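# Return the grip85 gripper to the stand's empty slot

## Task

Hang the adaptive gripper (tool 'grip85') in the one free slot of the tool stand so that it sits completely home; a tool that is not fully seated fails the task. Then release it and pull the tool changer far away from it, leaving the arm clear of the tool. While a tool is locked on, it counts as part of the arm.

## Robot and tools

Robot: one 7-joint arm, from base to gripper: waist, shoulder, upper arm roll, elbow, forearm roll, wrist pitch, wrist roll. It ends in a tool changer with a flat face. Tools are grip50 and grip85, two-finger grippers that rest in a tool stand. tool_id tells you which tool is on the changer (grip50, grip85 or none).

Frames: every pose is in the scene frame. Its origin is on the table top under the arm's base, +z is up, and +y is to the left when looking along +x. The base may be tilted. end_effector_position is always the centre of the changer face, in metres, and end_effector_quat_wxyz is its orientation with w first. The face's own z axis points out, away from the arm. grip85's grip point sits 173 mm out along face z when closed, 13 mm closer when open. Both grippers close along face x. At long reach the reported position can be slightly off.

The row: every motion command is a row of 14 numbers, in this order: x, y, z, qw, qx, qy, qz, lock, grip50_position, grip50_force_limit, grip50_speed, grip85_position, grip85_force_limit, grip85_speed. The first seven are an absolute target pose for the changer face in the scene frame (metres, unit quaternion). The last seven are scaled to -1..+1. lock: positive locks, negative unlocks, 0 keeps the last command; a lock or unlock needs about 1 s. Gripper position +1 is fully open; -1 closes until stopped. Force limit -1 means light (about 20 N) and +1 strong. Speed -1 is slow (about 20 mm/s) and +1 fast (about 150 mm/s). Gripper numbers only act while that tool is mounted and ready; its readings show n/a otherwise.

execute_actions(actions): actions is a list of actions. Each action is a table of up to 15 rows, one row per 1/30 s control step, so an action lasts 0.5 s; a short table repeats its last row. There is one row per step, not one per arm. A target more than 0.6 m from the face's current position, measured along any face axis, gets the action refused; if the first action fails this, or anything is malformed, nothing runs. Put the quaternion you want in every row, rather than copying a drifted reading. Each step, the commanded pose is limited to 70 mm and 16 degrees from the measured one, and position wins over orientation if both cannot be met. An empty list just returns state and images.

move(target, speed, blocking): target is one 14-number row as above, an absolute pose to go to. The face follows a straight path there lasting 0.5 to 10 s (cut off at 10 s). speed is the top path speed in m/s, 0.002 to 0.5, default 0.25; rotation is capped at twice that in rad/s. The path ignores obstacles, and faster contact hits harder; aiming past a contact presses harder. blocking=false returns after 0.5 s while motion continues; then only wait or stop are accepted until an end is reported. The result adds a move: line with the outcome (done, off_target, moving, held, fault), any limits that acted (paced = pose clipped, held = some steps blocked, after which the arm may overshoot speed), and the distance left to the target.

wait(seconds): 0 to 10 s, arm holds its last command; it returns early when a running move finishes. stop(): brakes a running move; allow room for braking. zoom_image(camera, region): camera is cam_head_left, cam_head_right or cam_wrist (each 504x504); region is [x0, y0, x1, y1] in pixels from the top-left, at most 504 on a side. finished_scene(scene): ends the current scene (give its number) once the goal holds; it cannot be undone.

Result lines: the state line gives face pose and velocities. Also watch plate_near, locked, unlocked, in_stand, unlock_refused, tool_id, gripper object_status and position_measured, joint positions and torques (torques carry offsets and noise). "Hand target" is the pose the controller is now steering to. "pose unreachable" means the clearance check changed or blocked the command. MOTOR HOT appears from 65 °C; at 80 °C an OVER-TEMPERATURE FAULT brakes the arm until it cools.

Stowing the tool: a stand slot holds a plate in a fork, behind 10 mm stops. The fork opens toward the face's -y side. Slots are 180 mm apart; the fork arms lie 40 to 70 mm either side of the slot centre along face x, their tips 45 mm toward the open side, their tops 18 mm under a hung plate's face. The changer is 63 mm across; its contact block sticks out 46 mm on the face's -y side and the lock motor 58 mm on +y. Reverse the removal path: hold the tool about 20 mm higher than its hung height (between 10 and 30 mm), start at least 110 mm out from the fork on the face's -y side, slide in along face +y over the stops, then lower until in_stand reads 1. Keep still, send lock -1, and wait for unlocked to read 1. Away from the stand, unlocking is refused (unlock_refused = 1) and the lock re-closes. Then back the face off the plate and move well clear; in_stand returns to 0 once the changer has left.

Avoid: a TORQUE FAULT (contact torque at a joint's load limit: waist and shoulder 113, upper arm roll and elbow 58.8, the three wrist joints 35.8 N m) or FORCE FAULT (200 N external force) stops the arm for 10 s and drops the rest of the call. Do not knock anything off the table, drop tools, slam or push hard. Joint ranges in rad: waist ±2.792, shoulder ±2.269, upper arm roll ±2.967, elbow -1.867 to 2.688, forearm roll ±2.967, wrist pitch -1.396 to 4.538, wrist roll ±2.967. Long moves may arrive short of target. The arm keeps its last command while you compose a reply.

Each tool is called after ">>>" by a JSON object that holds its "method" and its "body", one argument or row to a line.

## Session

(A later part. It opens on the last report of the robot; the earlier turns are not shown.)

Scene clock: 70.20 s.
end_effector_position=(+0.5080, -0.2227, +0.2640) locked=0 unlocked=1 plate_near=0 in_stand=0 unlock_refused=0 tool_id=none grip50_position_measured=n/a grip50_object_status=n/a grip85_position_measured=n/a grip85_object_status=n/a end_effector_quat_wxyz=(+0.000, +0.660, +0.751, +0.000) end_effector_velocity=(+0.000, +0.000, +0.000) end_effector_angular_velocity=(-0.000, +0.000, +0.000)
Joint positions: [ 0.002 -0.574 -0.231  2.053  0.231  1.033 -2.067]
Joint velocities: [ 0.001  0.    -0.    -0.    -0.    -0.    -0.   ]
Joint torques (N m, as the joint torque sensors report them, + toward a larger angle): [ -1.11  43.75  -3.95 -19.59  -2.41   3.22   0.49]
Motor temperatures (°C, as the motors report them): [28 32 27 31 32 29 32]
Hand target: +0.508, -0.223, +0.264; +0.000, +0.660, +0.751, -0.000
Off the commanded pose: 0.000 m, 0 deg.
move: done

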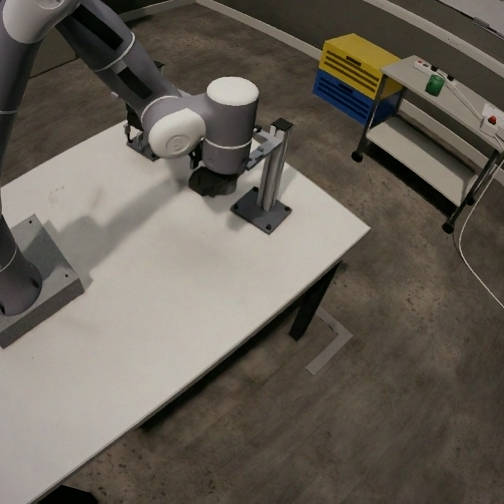

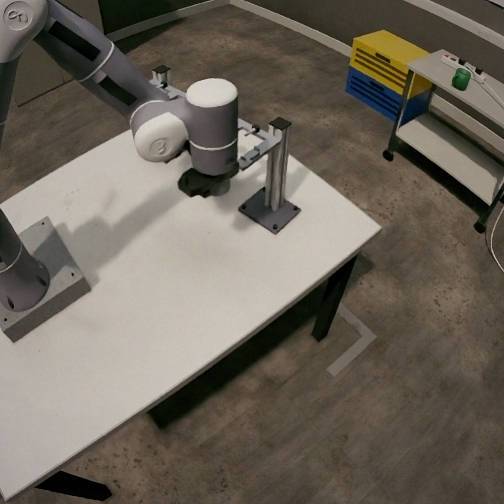

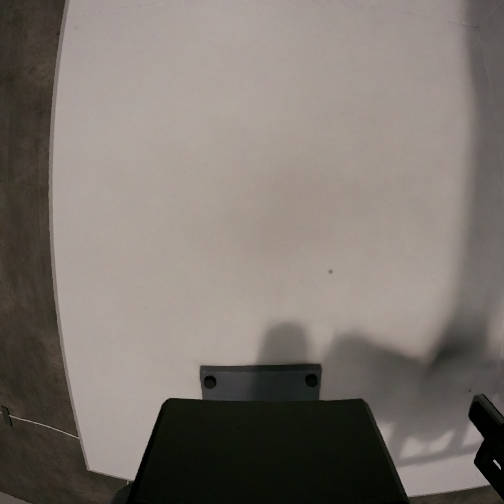

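>>> {"method": "move", "body": {
  "target": [0.514,-0.2219,0.264,0,0.66,0.751,0,0,1,0,0,1,0,0],
  "speed": 0.01
}}

>>> {"method": "move", "body": {
  "target": [0.519,-0.2212,0.264,0,0.66,0.751,0,0,1,0,0,1,0,0],
  "speed": 0.01
}}

Scene clock: 72.43 s.
end_effector_position=(+0.5140, -0.2219, +0.2640) locked=0 unlocked=1 plate_near=0 in_stand=0 unlock_refused=0 tool_id=none grip50_position_measured=n/a grip50_object_status=n/a grip85_position_measured=n/a grip85_object_status=n/a end_effector_quat_wxyz=(+0.000, +0.660, +0.751, +0.000) end_effector_velocity=(+0.000, -0.000, +0.000) end_effector_angular_velocity=(-0.001, -0.000, -0.000)
Joint positions: [ 0.005 -0.582 -0.231  2.037  0.231  1.024 -2.063]
Joint velocities: [ 0.001  0.    -0.001 -0.    -0.    -0.    -0.   ]
Joint torques (N m, as the joint torque sensors report them, + toward a larger angle): [ -0.74  43.93  -4.15 -19.73  -2.42   3.27   0.48]
Motor temperatures (°C, as the motors report them): [28 33 27 31 32 29 32]
Hand target: +0.514, -0.222, +0.264; +0.000, +0.660, +0.751, -0.000
Off the commanded pose: 0.000 m, 0 deg.
move: done

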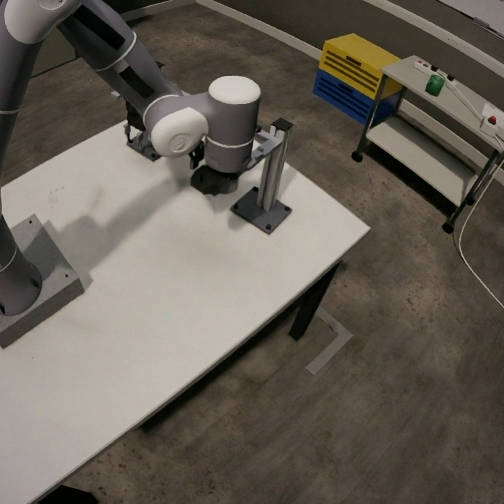

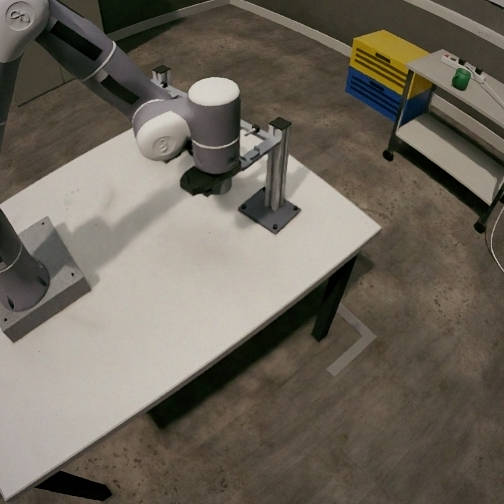

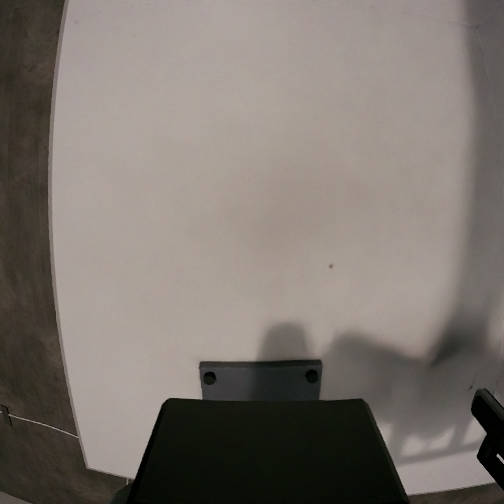

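Scene clock: 73.17 s.
end_effector_position=(+0.5190, -0.2212, +0.2640) locked=0 unlocked=1 plate_near=0 in_stand=0 unlock_refused=0 tool_id=none grip50_position_measured=n/a grip50_object_status=n/a grip85_position_measured=n/a grip85_object_status=n/a end_effector_quat_wxyz=(+0.000, +0.660, +0.751, +0.000) end_effector_velocity=(+0.000, -0.000, +0.000) end_effector_angular_velocity=(-0.000, +0.000, -0.000)
Joint positions: [ 0.007 -0.588 -0.231  2.023  0.231  1.017 -2.059]
Joint velocities: [ 0.001  0.    -0.001 -0.    -0.    -0.     0.   ]
Joint torques (N m, as the joint torque sensors report them, + toward a larger angle): [ -1.08  44.43  -4.17 -19.8   -2.48   3.45   0.47]
Motor temperatures (°C, as the motors report them): [28 33 27 31 32 29 32]
Hand target: +0.519, -0.221, +0.264; +0.000, +0.660, +0.751, -0.000
Off the commanded pose: 0.000 m, 0 deg.
move: done

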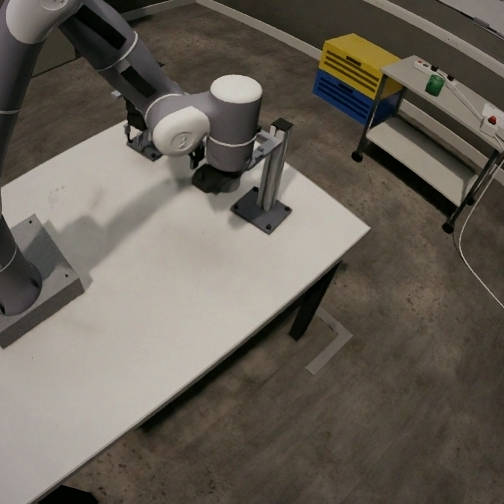

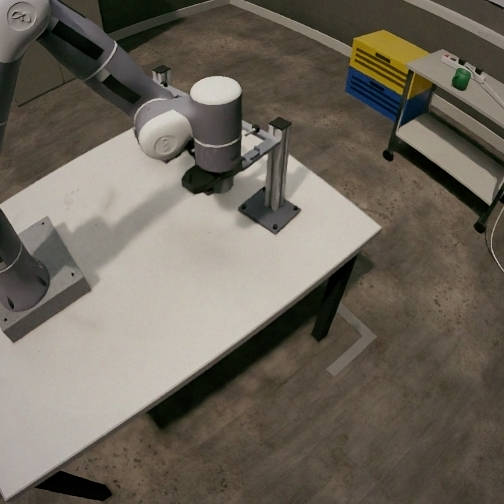

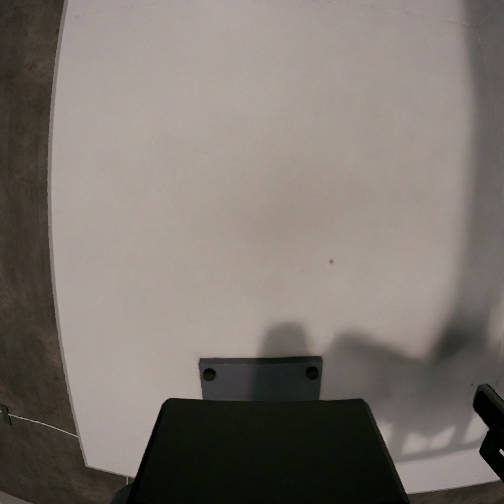

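>>> {"method": "move", "body": {
  "target": [0.525,-0.2204,0.264,0,0.66,0.751,0,0,1,0,0,1,0,0],
  "speed": 0.01
}}

>>> {"method": "zoom_image", "body": {
  "camera": "cam_head_right",
  "region": [170,110,290,200]
}}

Scene clock: 75.47 s.
end_effector_position=(+0.5210, -0.2217, +0.2620) locked=0 unlocked=1 plate_near=0 in_stand=0 unlock_refused=0 tool_id=none grip50_position_measured=n/a grip50_object_status=n/a grip85_position_measured=n/a grip85_object_status=n/a end_effector_quat_wxyz=(-0.004, +0.662, +0.750, -0.002) end_effector_velocity=(-0.000, -0.000, +0.000) end_effector_angular_velocity=(+0.000, +0.000, -0.001)
Joint positions: [ 0.009 -0.596 -0.235  2.012  0.234  1.004 -2.057]
Joint velocities: [ 0.006 -0.001 -0.007 -0.001  0.007 -0.002 -0.004]
Joint torques (N m, as the joint torque sensors report them, + toward a larger angle): [ 11.49  45.86   3.57 -43.62  -4.81   8.9    0.37]
Motor temperatures (°C, as the motors report them): [28 33 27 31 32 29 32]
Hand target: +0.525, -0.220, +0.264; +0.000, +0.660, +0.751, -0.000
Off the commanded pose: 0.005 m, 1 deg.
move: off_target

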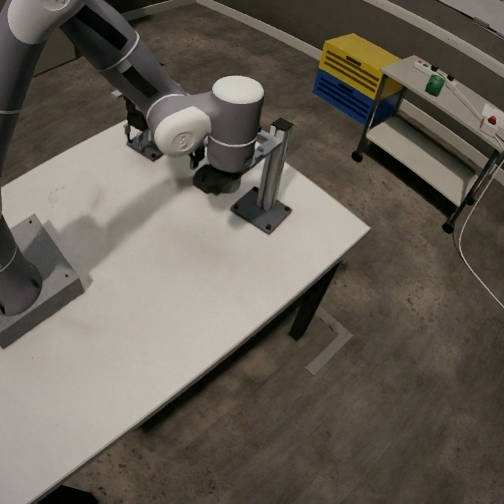

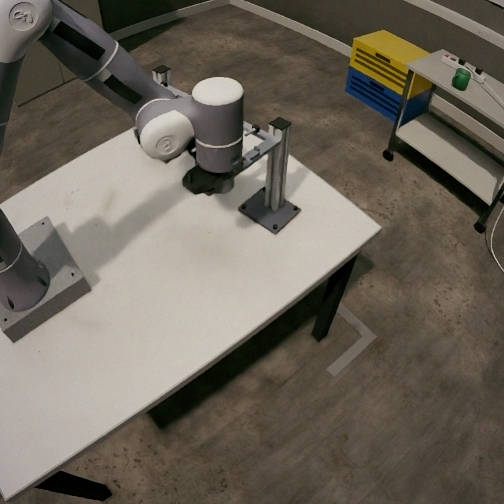

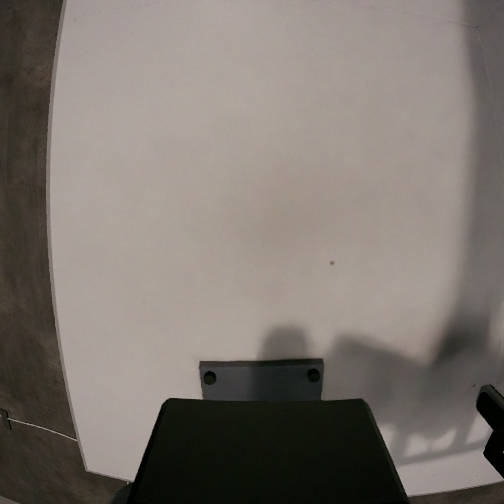

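Region (170, 110, 290, 200) of cam_head_right's 504x504 image, scaled by 4.200, with more detail than that image has; it fills the top 378 rows of this view, and the rest is white.

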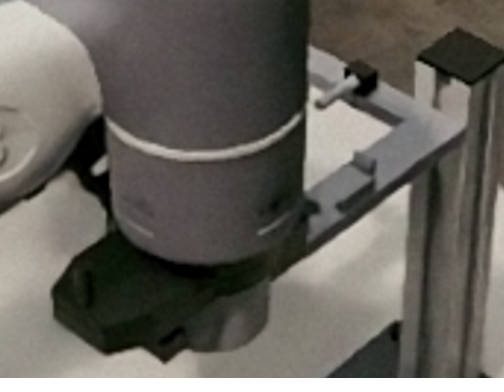

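>>> {"method": "move", "body": {
  "target": [0.50,-0.2,0.335,0,0.66,0.751,0,0,1,0,0,1,0,0],
  "speed": 0.1
}}

>>> {"method": "move", "body": {
  "target": [0.592,0.0262,0.32,0,0.66,0.751,0,0,1,0,0,1,0,0]
}}

>>> {"method": "zoom_image", "body": {
  "camera": "cam_head_left",
  "region": [90,50,290,200]
}}

Scene clock: 80.67 s.
end_effector_position=(+0.5000, -0.2001, +0.3349) locked=0 unlocked=1 plate_near=0 in_stand=0 unlock_refused=0 tool_id=none grip50_position_measured=n/a grip50_object_status=n/a grip85_position_measured=n/a grip85_object_status=n/a end_effector_quat_wxyz=(+0.000, +0.660, +0.751, +0.000) end_effector_velocity=(-0.000, -0.000, -0.000) end_effector_angular_velocity=(-0.000, +0.000, -0.000)
Joint positions: [ 0.077 -0.377 -0.276  2.116  0.152  0.904 -1.976]
Joint velocities: [ 0.001 -0.001 -0.001 -0.     0.     0.    -0.   ]
Joint torques (N m, as the joint torque sensors report them, + toward a larger angle): [ -0.65  38.48  -3.44 -22.12  -2.96   3.28   0.58]
Motor temperatures (°C, as the motors report them): [28 33 27 33 32 29 32]
Hand target: +0.500, -0.200, +0.335; -0.000, +0.660, +0.751, -0.000
Off the commanded pose: 0.000 m, 0 deg.
move: done

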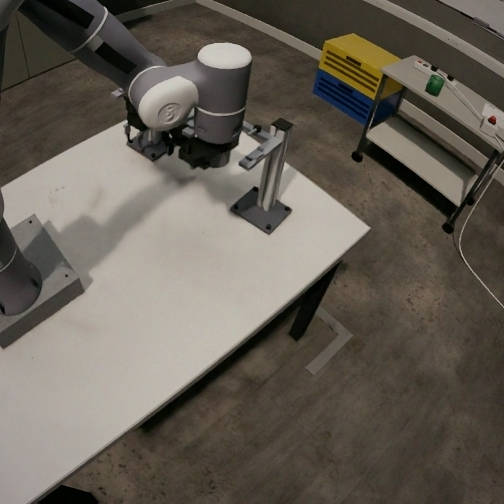

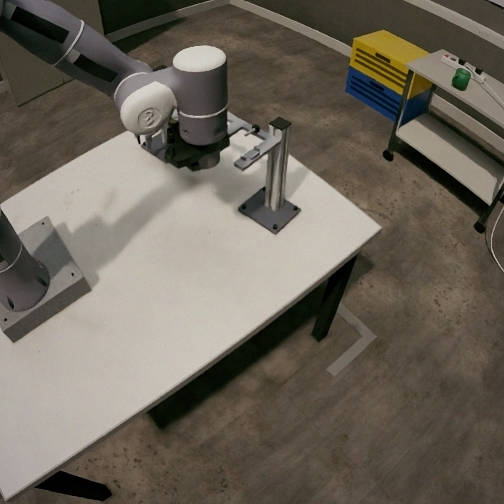

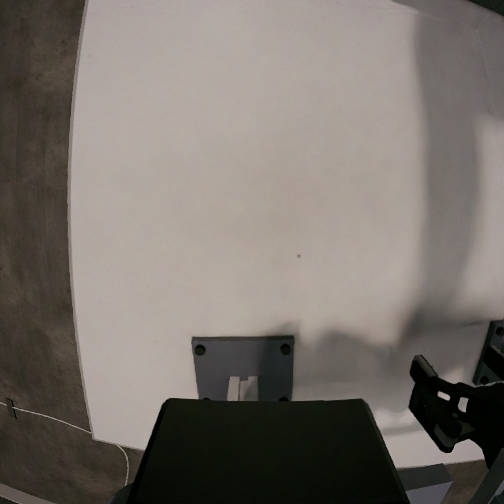

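Scene clock: 82.03 s.
end_effector_position=(+0.5916, +0.0259, +0.3201) locked=0 unlocked=1 plate_near=0 in_stand=0 unlock_refused=0 tool_id=none grip50_position_measured=n/a grip50_object_status=n/a grip85_position_measured=n/a grip85_object_status=n/a end_effector_quat_wxyz=(+0.001, +0.660, +0.751, -0.001) end_effector_velocity=(+0.000, +0.000, +0.000) end_effector_angular_velocity=(+0.000, -0.001, +0.000)
Joint positions: [ 0.385 -0.512 -0.183  1.94   0.125  0.867 -1.547]
Joint velocities: [ 0.     0.     0.    -0.     0.     0.001 -0.   ]
Joint torques (N m, as the joint torque sensors report them, + toward a larger angle): [ -1.53  46.33  -2.98 -23.92  -2.47   3.27   0.55]
Motor temperatures (°C, as the motors report them): [28 33 27 33 32 29 32]
Hand target: +0.592, +0.026, +0.320; +0.001, +0.660, +0.751, -0.001
Off the commanded pose: 0.001 m, 0 deg.
move: done

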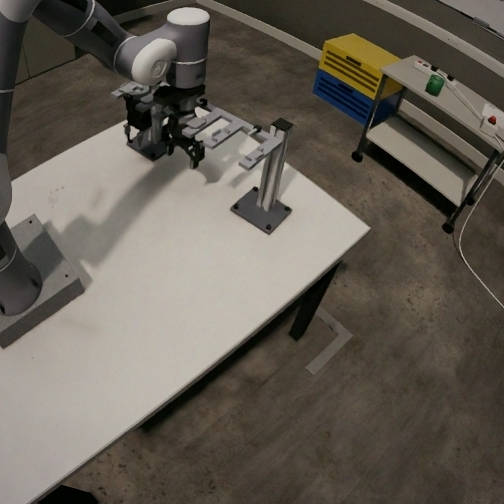

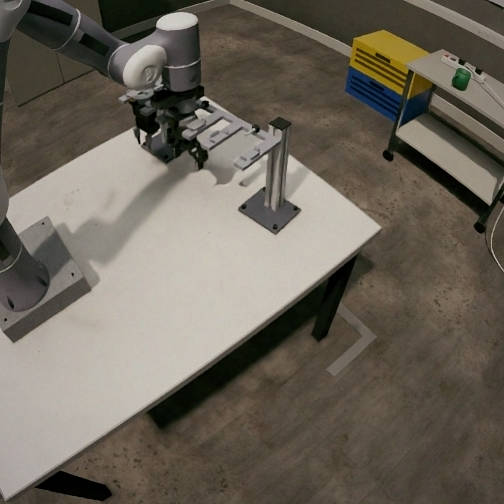

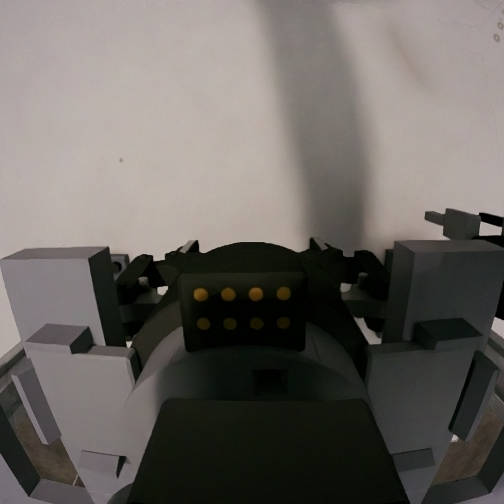

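Region (90, 50, 290, 200) of cam_head_left's 504x504 image, scaled by 2.520, with more detail than that image has; it fills the top 378 rows of this view, and the rest is white.

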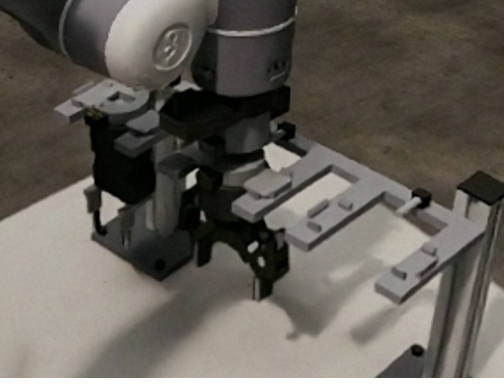

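>>> {"method": "move", "body": {
  "target": [0.5625,0.0219,0.305,0,0.654,0.756,0,0,1,0,0,1,0,0],
  "speed": 0.03
}}

>>> {"method": "move", "body": {
  "target": [0.5625,0.0219,0.299,0,0.654,0.756,0,0,1,0,0,1,0,0],
  "speed": 0.01
}}

>>> {"method": "move", "body": {
  "target": [0.5625,0.0219,0.293,0,0.654,0.756,0,0,1,0,0,1,0,0],
  "speed": 0.01
}}

Scene clock: 94.47 s.
end_effector_position=(+0.5669, +0.0226, +0.3109) locked=0 unlocked=1 plate_near=0 in_stand=0 unlock_refused=0 tool_id=none grip50_position_measured=n/a grip50_object_status=n/a grip85_position_measured=n/a grip85_object_status=n/a end_effector_quat_wxyz=(+0.005, +0.654, +0.757, +0.006) end_effector_velocity=(-0.000, +0.000, -0.000) end_effector_angular_velocity=(-0.000, +0.001, +0.003)
Joint positions: [ 0.388 -0.486 -0.174  2.03   0.125  0.948 -1.561]
Joint velocities: [-0.005  0.001  0.006  0.001 -0.004  0.001 -0.   ]
Joint torques (N m, as the joint torque sensors report them, + toward a larger angle): [-1.9  11.84  3.61  5.3   2.08 -3.27  0.29]
Motor temperatures (°C, as the motors report them): [28 33 27 33 32 29 32]
Hand target: +0.562, +0.022, +0.305; -0.000, +0.654, +0.756, +0.000
Off the commanded pose: 0.007 m, 1 deg.
move: off_target

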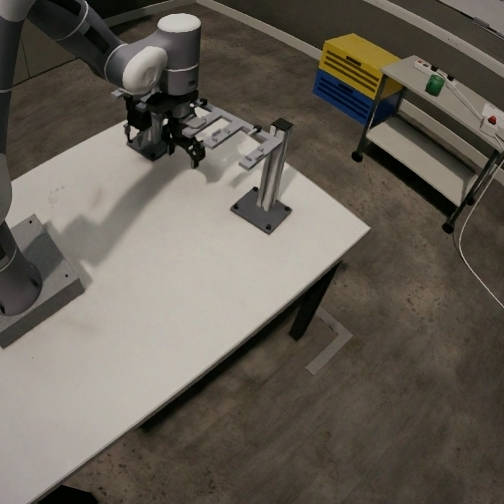

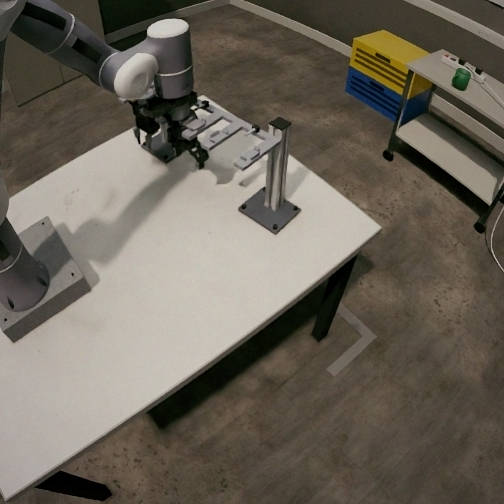

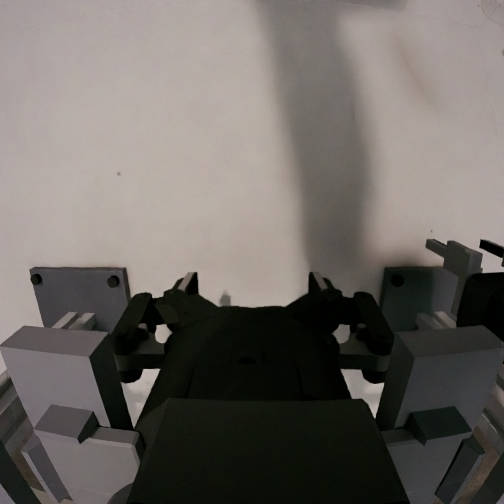

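Scene clock: 95.97 s.
end_effector_position=(+0.5688, +0.0229, +0.3102) locked=0 unlocked=1 plate_near=0 in_stand=0 unlock_refused=0 tool_id=none grip50_position_measured=n/a grip50_object_status=n/a grip85_position_measured=n/a grip85_object_status=n/a end_effector_quat_wxyz=(+0.008, +0.653, +0.757, +0.011) end_effector_velocity=(+0.000, -0.000, +0.000) end_effector_angular_velocity=(+0.000, -0.001, -0.000)
Joint positions: [ 0.38  -0.49  -0.167  2.029  0.124  0.963 -1.56 ]
Joint velocities: [-0.006  0.     0.006  0.    -0.005  0.001  0.004]
Joint torques (N m, as the joint torque sensors report them, + toward a larger angle): [ -1.66 -35.37   6.21  12.84   3.66  -4.33   0.7 ]
Motor temperatures (°C, as the motors report them): [28 33 27 33 32 29 32]
Hand target: +0.562, +0.022, +0.299; +0.000, +0.654, +0.756, -0.000
Off the commanded pose: 0.013 m, 2 deg.
move: off_target

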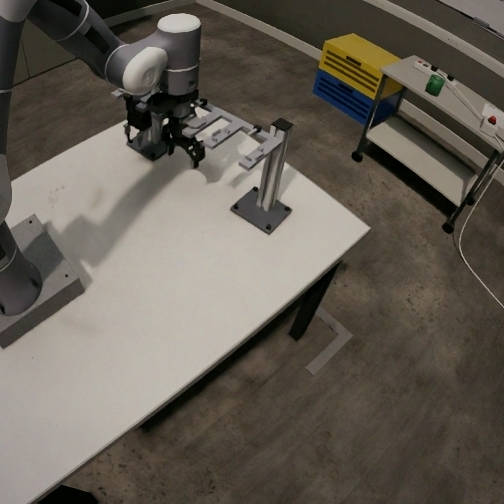

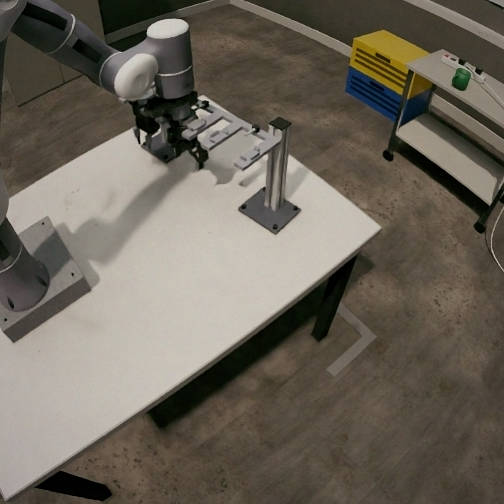

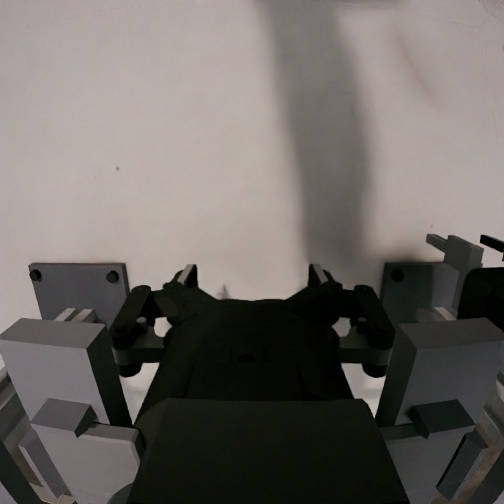

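Scene clock: 107.50 s.
end_effector_position=(+0.5724, +0.0233, +0.3118) locked=0 unlocked=1 plate_near=0 in_stand=0 unlock_refused=0 tool_id=none grip50_position_measured=n/a grip50_object_status=n/a grip85_position_measured=n/a grip85_object_status=n/a end_effector_quat_wxyz=(+0.013, +0.653, +0.757, +0.016) end_effector_velocity=(-0.000, +0.000, -0.000) end_effector_angular_velocity=(-0.000, +0.000, +0.000)
Joint positions: [ 0.374 -0.492 -0.161  2.025  0.12   0.977 -1.559]
Joint velocities: [-0. -0.  0.  0. -0.  0. -0.]
Joint torques (N m, as the joint torque sensors report them, + toward a larger angle): [ -0.62  32.05   0.15 -15.13  -1.07   2.04   0.06]
Motor temperatures (°C, as the motors report them): [28 33 27 32 32 29 32]
Hand target: +0.571, +0.023, +0.310; +0.011, +0.653, +0.757, +0.015
Off the commanded pose: 0.021 m, 2 deg.
FORCE FAULT: contact force on the arm reached its limit, and the arm stopped for 10 seconds. The contact can be on any part of the arm, not only on its tool. That time counts as 20 of the actions that you can send in this scene. The arm's remaining commands of this call were not run. The arm holds still and accepts commands again. Move the arm away from the contact; if what it grips holds it there, let go first. Pushing or pulling that hard again can fault the arm again.
move: fault

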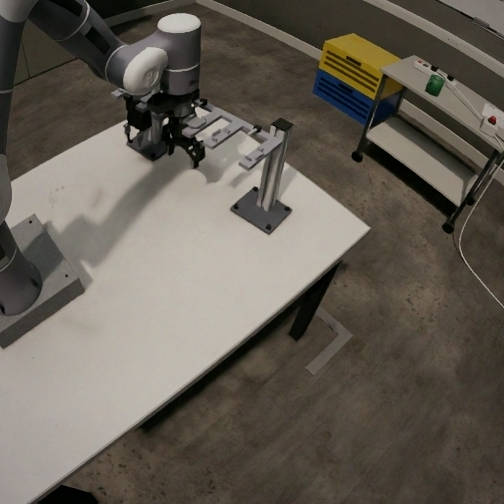

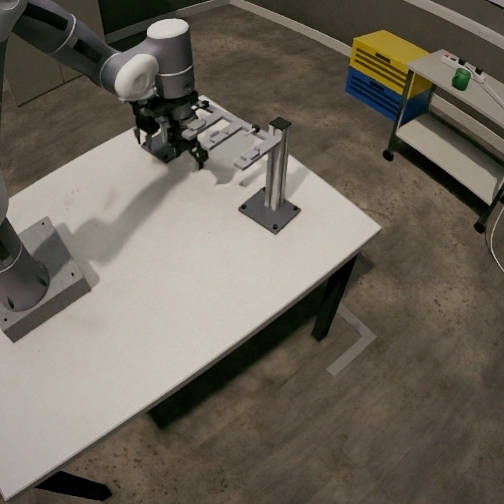

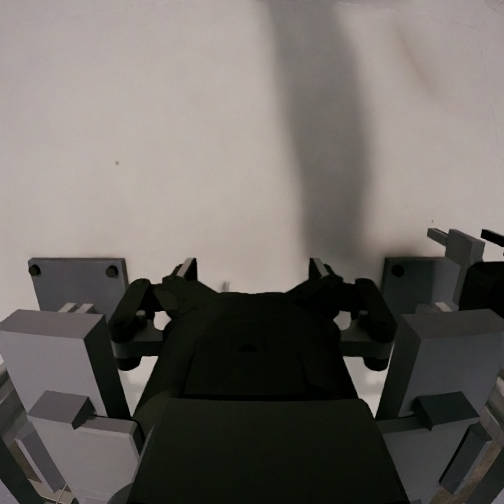

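>>> {"method": "move", "body": {
  "target": [0.575,0.024,0.32,0,0.654,0.756,0,0,1,0,0,1,0,0],
  "speed": 0.03
}}

>>> {"method": "move", "body": {
  "target": [0.5887,0.0257,0.316,0,0.654,0.756,0,0,1,0,0,1,0,0],
  "speed": 0.03
}}

>>> {"method": "move", "body": {
  "target": [0.5887,0.0257,0.308,0,0.654,0.756,0,0,1,0,0,1,0,0],
  "speed": 0.01
}}

Scene clock: 111.03 s.
end_effector_position=(+0.5750, +0.0240, +0.3200) locked=0 unlocked=1 plate_near=0 in_stand=0 unlock_refused=0 tool_id=none grip50_position_measured=n/a grip50_object_status=n/a grip85_position_measured=n/a grip85_object_status=n/a end_effector_quat_wxyz=(-0.000, +0.654, +0.756, +0.000) end_effector_velocity=(-0.000, +0.000, -0.000) end_effector_angular_velocity=(-0.000, +0.001, +0.000)
Joint positions: [ 0.374 -0.481 -0.164  1.995  0.111  0.894 -1.55 ]
Joint velocities: [ 0.001  0.    -0.001 -0.     0.    -0.001  0.   ]
Joint torques (N m, as the joint torque sensors report them, + toward a larger angle): [ -0.63  44.6   -2.78 -23.48  -2.93   3.34   0.4 ]
Motor temperatures (°C, as the motors report them): [28 33 27 32 32 29 32]
Hand target: +0.575, +0.024, +0.320; -0.000, +0.654, +0.756, +0.000
Off the commanded pose: 0.000 m, 0 deg.
move: done

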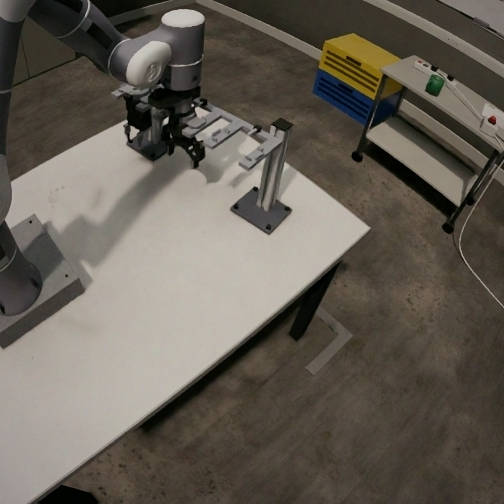

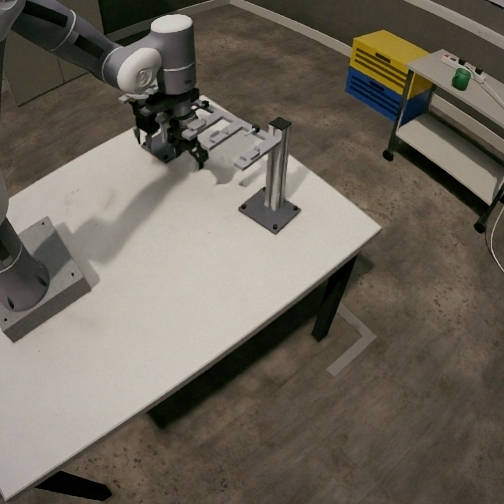

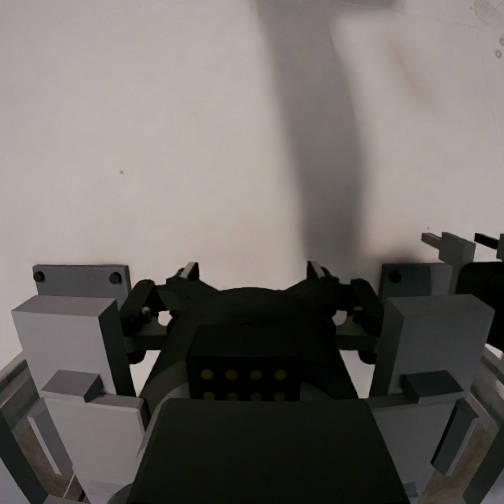

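Scene clock: 111.73 s.
end_effector_position=(+0.5888, +0.0257, +0.3161) locked=0 unlocked=1 plate_near=0 in_stand=0 unlock_refused=0 tool_id=none grip50_position_measured=n/a grip50_object_status=n/a grip85_position_measured=n/a grip85_object_status=n/a end_effector_quat_wxyz=(+0.000, +0.654, +0.756, +0.000) end_effector_velocity=(+0.000, -0.000, +0.000) end_effector_angular_velocity=(+0.001, -0.000, -0.000)
Joint positions: [ 0.367 -0.515 -0.162  1.95   0.114  0.882 -1.554]
Joint velocities: [-0.001  0.     0.001 -0.     0.     0.    -0.   ]
Joint torques (N m, as the joint torque sensors report them, + toward a larger angle): [ -1.56  45.75  -1.27 -23.64  -2.01   3.31  -0.49]
Motor temperatures (°C, as the motors report them): [28 33 27 32 32 29 32]
Hand target: +0.589, +0.026, +0.316; +0.000, +0.654, +0.756, -0.000
Off the commanded pose: 0.000 m, 0 deg.
move: done

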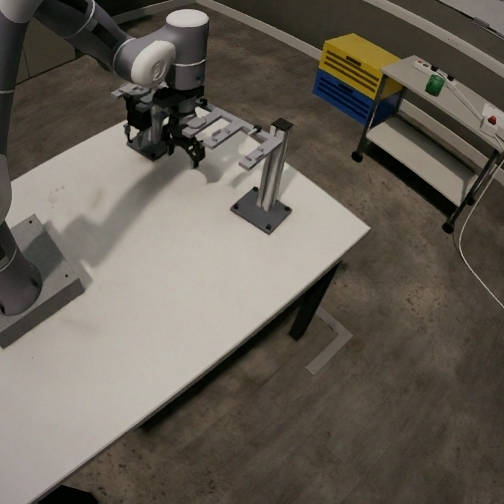

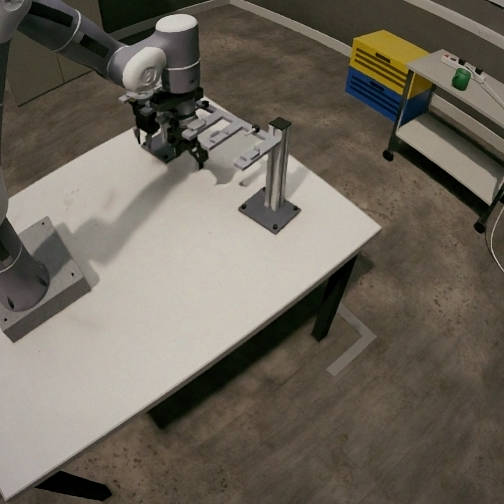

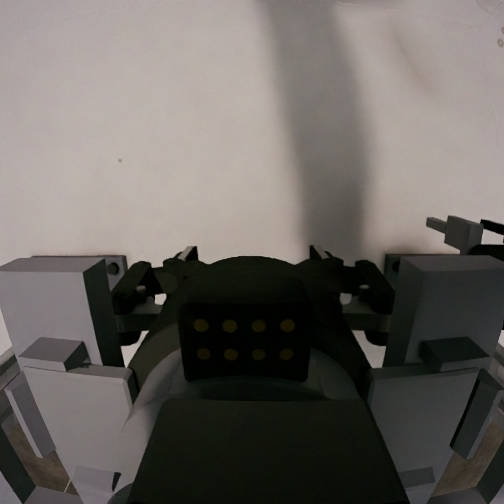

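Scene clock: 112.77 s.
end_effector_position=(+0.5898, +0.0259, +0.3105) locked=0 unlocked=1 plate_near=0 in_stand=0 unlock_refused=0 tool_id=none grip50_position_measured=n/a grip50_object_status=n/a grip85_position_measured=n/a grip85_object_status=n/a end_effector_quat_wxyz=(+0.001, +0.654, +0.756, +0.002) end_effector_velocity=(-0.000, +0.000, -0.000) end_effector_angular_velocity=(+0.001, -0.000, +0.000)
Joint positions: [ 0.364 -0.528 -0.158  1.949  0.117  0.899 -1.556]
Joint velocities: [-0.001 -0.     0.002 -0.    -0.     0.     0.   ]
Joint torques (N m, as the joint torque sensors report them, + toward a larger angle): [ -1.67  26.93  -0.56 -16.62  -1.09   3.85  -0.13]
Motor temperatures (°C, as the motors report them): [28 33 27 32 32 29 32]
Hand target: +0.589, +0.026, +0.308; +0.000, +0.654, +0.756, -0.000
Off the commanded pose: 0.003 m, 0 deg.
move: done

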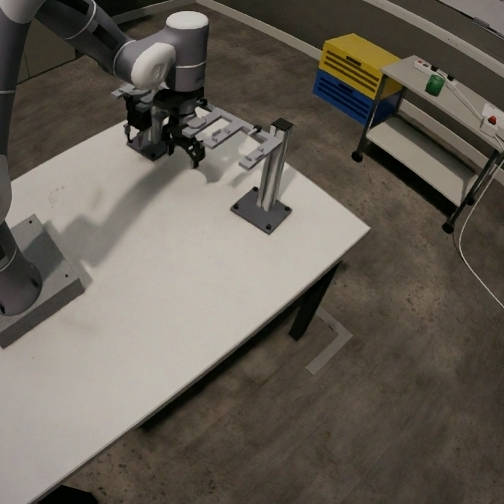

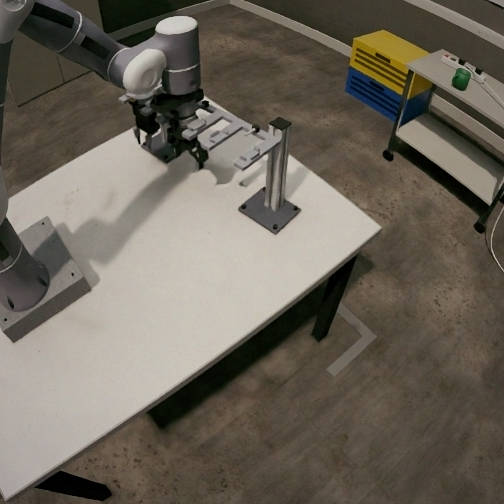

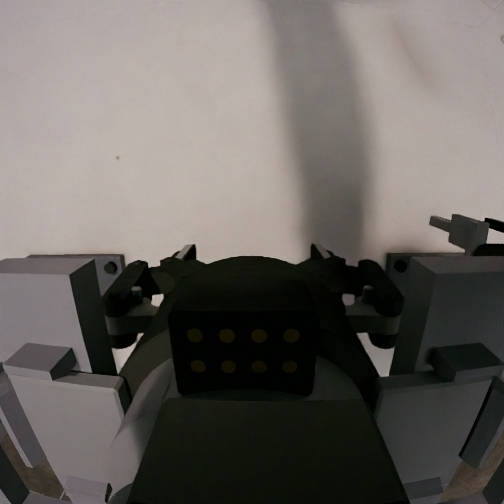

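>>> {"method": "execute_actions", "body": {
  "actions": [
    [[0.587,0.0255,0.309,0,0.654,0.756,0,0,1,0,0,1,0,0]],
    [[0.5855,0.0252,0.309,0,0.654,0.756,0,0,1,0,0,1,0,0]],
    [[0.584,0.025,0.309,0,0.654,0.756,0,0,1,0,0,1,0,0]]
  ]
}}

>>> {"method": "execute_actions", "body": {
  "actions": [
    [[0.5825,0.0248,0.309,0,0.654,0.756,0,0,1,0,0,1,0,0]],
    [[0.581,0.0246,0.309,0,0.654,0.756,0,0,1,0,0,1,0,0]],
    [[0.5795,0.0244,0.309,0,0.654,0.756,0,0,1,0,0,1,0,0]]
  ]
}}

>>> {"method": "execute_actions", "body": {
  "actions": [
    [[0.578,0.0241,0.309,0,0.654,0.756,0,0,1,0,0,1,0,0]],
    [[0.5765,0.0239,0.309,0,0.654,0.756,0,0,1,0,0,1,0,0]],
    [[0.575,0.0237,0.309,0,0.654,0.756,0,0,1,0,0,1,0,0]]
  ]
}}

>>> {"method": "execute_actions", "body": {
  "actions": [
    [[0.5735,0.0235,0.309,0,0.654,0.756,0,0,1,0,0,1,0,0]],
    [[0.572,0.0233,0.309,0,0.654,0.756,0,0,1,0,0,1,0,0]],
    [[0.5705,0.023,0.309,0,0.654,0.756,0,0,1,0,0,1,0,0]]
  ]
}}

Scene clock: 118.13 s.
end_effector_position=(+0.5851, +0.0252, +0.3106) locked=0 unlocked=1 plate_near=0 in_stand=0 unlock_refused=0 tool_id=none grip50_position_measured=n/a grip50_object_status=n/a grip85_position_measured=n/a grip85_object_status=n/a end_effector_quat_wxyz=(+0.001, +0.654, +0.756, +0.002) end_effector_velocity=(+0.000, -0.000, +0.000) end_effector_angular_velocity=(-0.000, -0.000, -0.000)
Joint positions: [ 0.366 -0.519 -0.159  1.964  0.117  0.905 -1.556]
Joint velocities: [ 0. -0. -0.  0.  0.  0. -0.]
Joint torques (N m, as the joint torque sensors report them, + toward a larger angle): [ -0.81  37.18  -0.99 -14.71  -1.92   2.6    0.48]
Motor temperatures (°C, as the motors report them): [28 33 27 32 32 29 32]
Hand target: +0.584, +0.025, +0.309; -0.000, +0.654, +0.756, +0.000
Off the commanded pose: 0.002 m, 0 deg.

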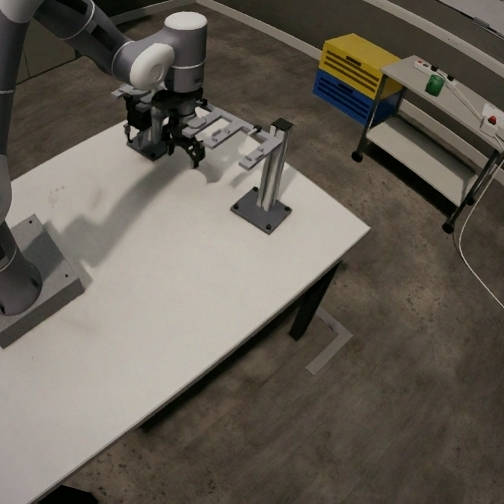

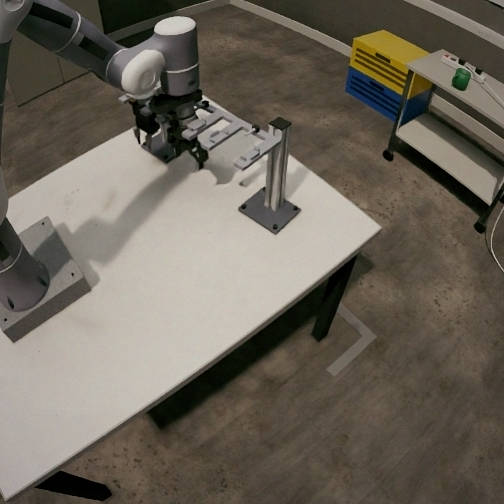

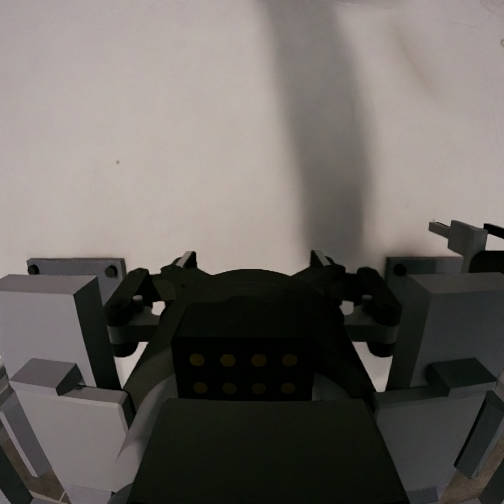

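Scene clock: 119.63 s.
end_effector_position=(+0.5810, +0.0247, +0.3107) locked=0 unlocked=1 plate_near=0 in_stand=0 unlock_refused=0 tool_id=none grip50_position_measured=n/a grip50_object_status=n/a grip85_position_measured=n/a grip85_object_status=n/a end_effector_quat_wxyz=(+0.002, +0.654, +0.757, +0.002) end_effector_velocity=(-0.000, +0.000, -0.000) end_effector_angular_velocity=(-0.000, +0.000, +0.000)
Joint positions: [ 0.368 -0.511 -0.159  1.979  0.115  0.913 -1.555]
Joint velocities: [ 0. -0.  0.  0. -0. -0.  0.]
Joint torques (N m, as the joint torque sensors report them, + toward a larger angle): [ -1.65  39.4   -0.07 -11.91  -1.21   1.7    0.69]
Motor temperatures (°C, as the motors report them): [28 33 27 32 32 29 32]
Hand target: +0.579, +0.024, +0.309; -0.000, +0.654, +0.756, +0.000
Off the commanded pose: 0.002 m, 0 deg.

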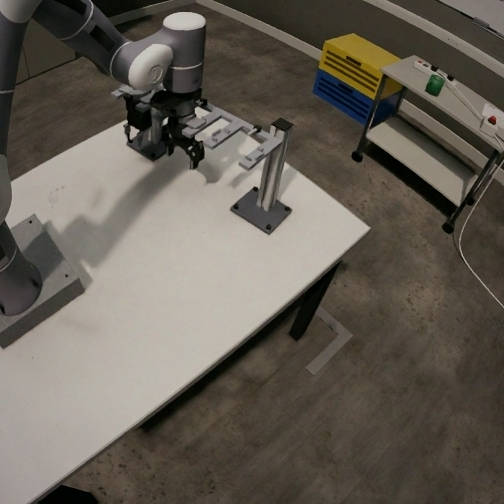

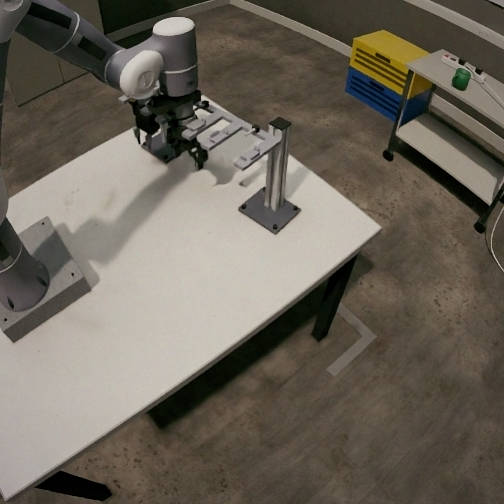

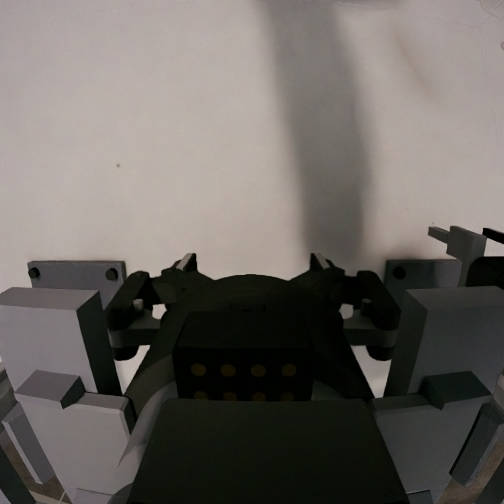

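Scene clock: 121.13 s.
end_effector_position=(+0.5768, +0.0240, +0.3115) locked=0 unlocked=1 plate_near=0 in_stand=0 unlock_refused=0 tool_id=none grip50_position_measured=n/a grip50_object_status=n/a grip85_position_measured=n/a grip85_object_status=n/a end_effector_quat_wxyz=(+0.002, +0.654, +0.757, +0.003) end_effector_velocity=(-0.000, +0.000, -0.000) end_effector_angular_velocity=(-0.000, +0.001, +0.000)
Joint positions: [ 0.368 -0.502 -0.158  1.993  0.114  0.92  -1.553]
Joint velocities: [-0. -0.  0. -0. -0. -0.  0.]
Joint torques (N m, as the joint torque sensors report them, + toward a larger angle): [ -1.91  31.72   0.56 -10.41  -0.93   1.49   0.5 ]
Motor temperatures (°C, as the motors report them): [28 33 27 32 32 29 32]
Hand target: +0.575, +0.024, +0.309; -0.000, +0.654, +0.756, +0.000
Off the commanded pose: 0.003 m, 0 deg.

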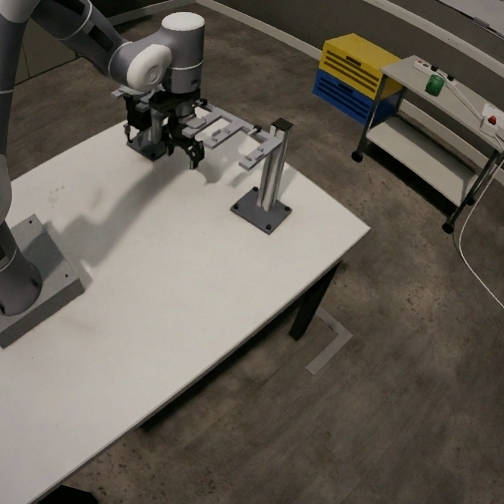

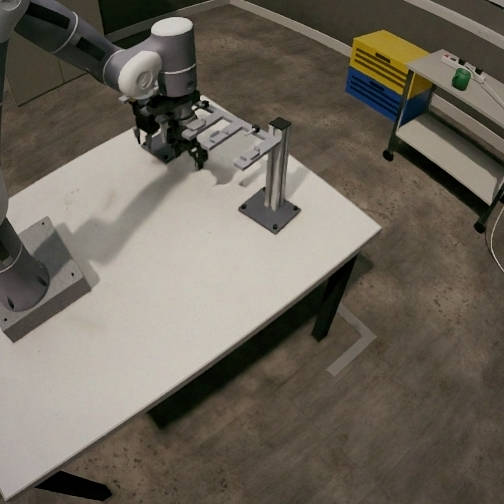

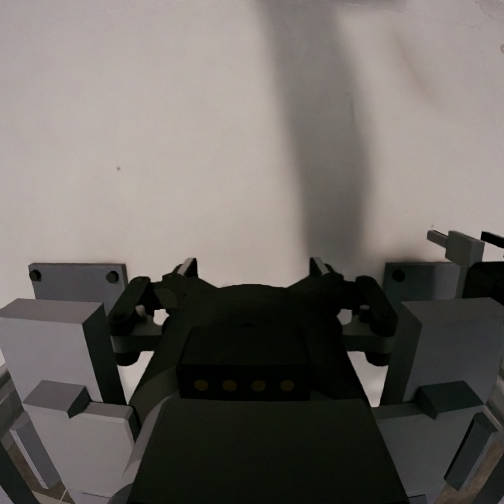

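Scene clock: 122.63 s.
end_effector_position=(+0.5724, +0.0233, +0.3115) locked=0 unlocked=1 plate_near=0 in_stand=0 unlock_refused=0 tool_id=none grip50_position_measured=n/a grip50_object_status=n/a grip85_position_measured=n/a grip85_object_status=n/a end_effector_quat_wxyz=(+0.002, +0.654, +0.757, +0.003) end_effector_velocity=(+0.000, +0.000, -0.000) end_effector_angular_velocity=(+0.000, -0.000, +0.000)
Joint positions: [ 0.369 -0.494 -0.157  2.008  0.113  0.927 -1.552]
Joint velocities: [-0. -0.  0. -0. -0.  0.  0.]
Joint torques (N m, as the joint torque sensors report them, + toward a larger angle): [ -1.97  31.42   0.48 -10.12  -0.95   1.41   0.54]
Motor temperatures (°C, as the motors report them): [28 33 27 32 32 29 32]
Hand target: +0.570, +0.023, +0.309; -0.000, +0.654, +0.756, +0.000
Off the commanded pose: 0.003 m, 0 deg.

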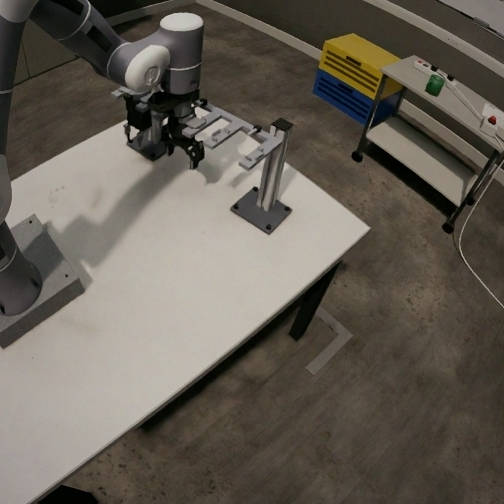

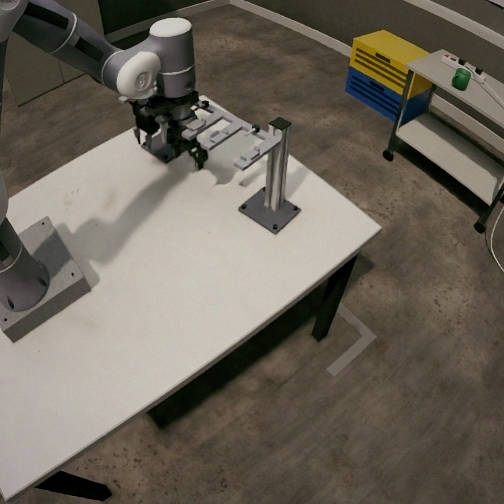

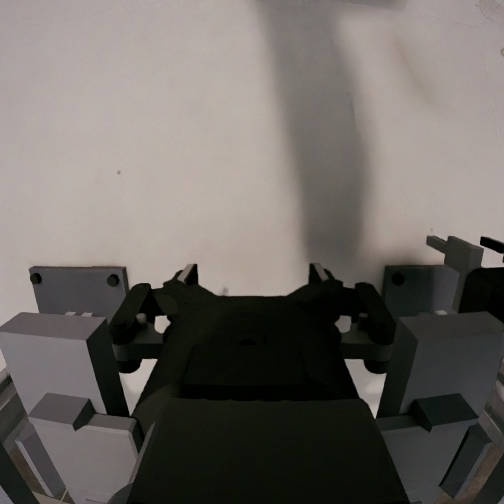

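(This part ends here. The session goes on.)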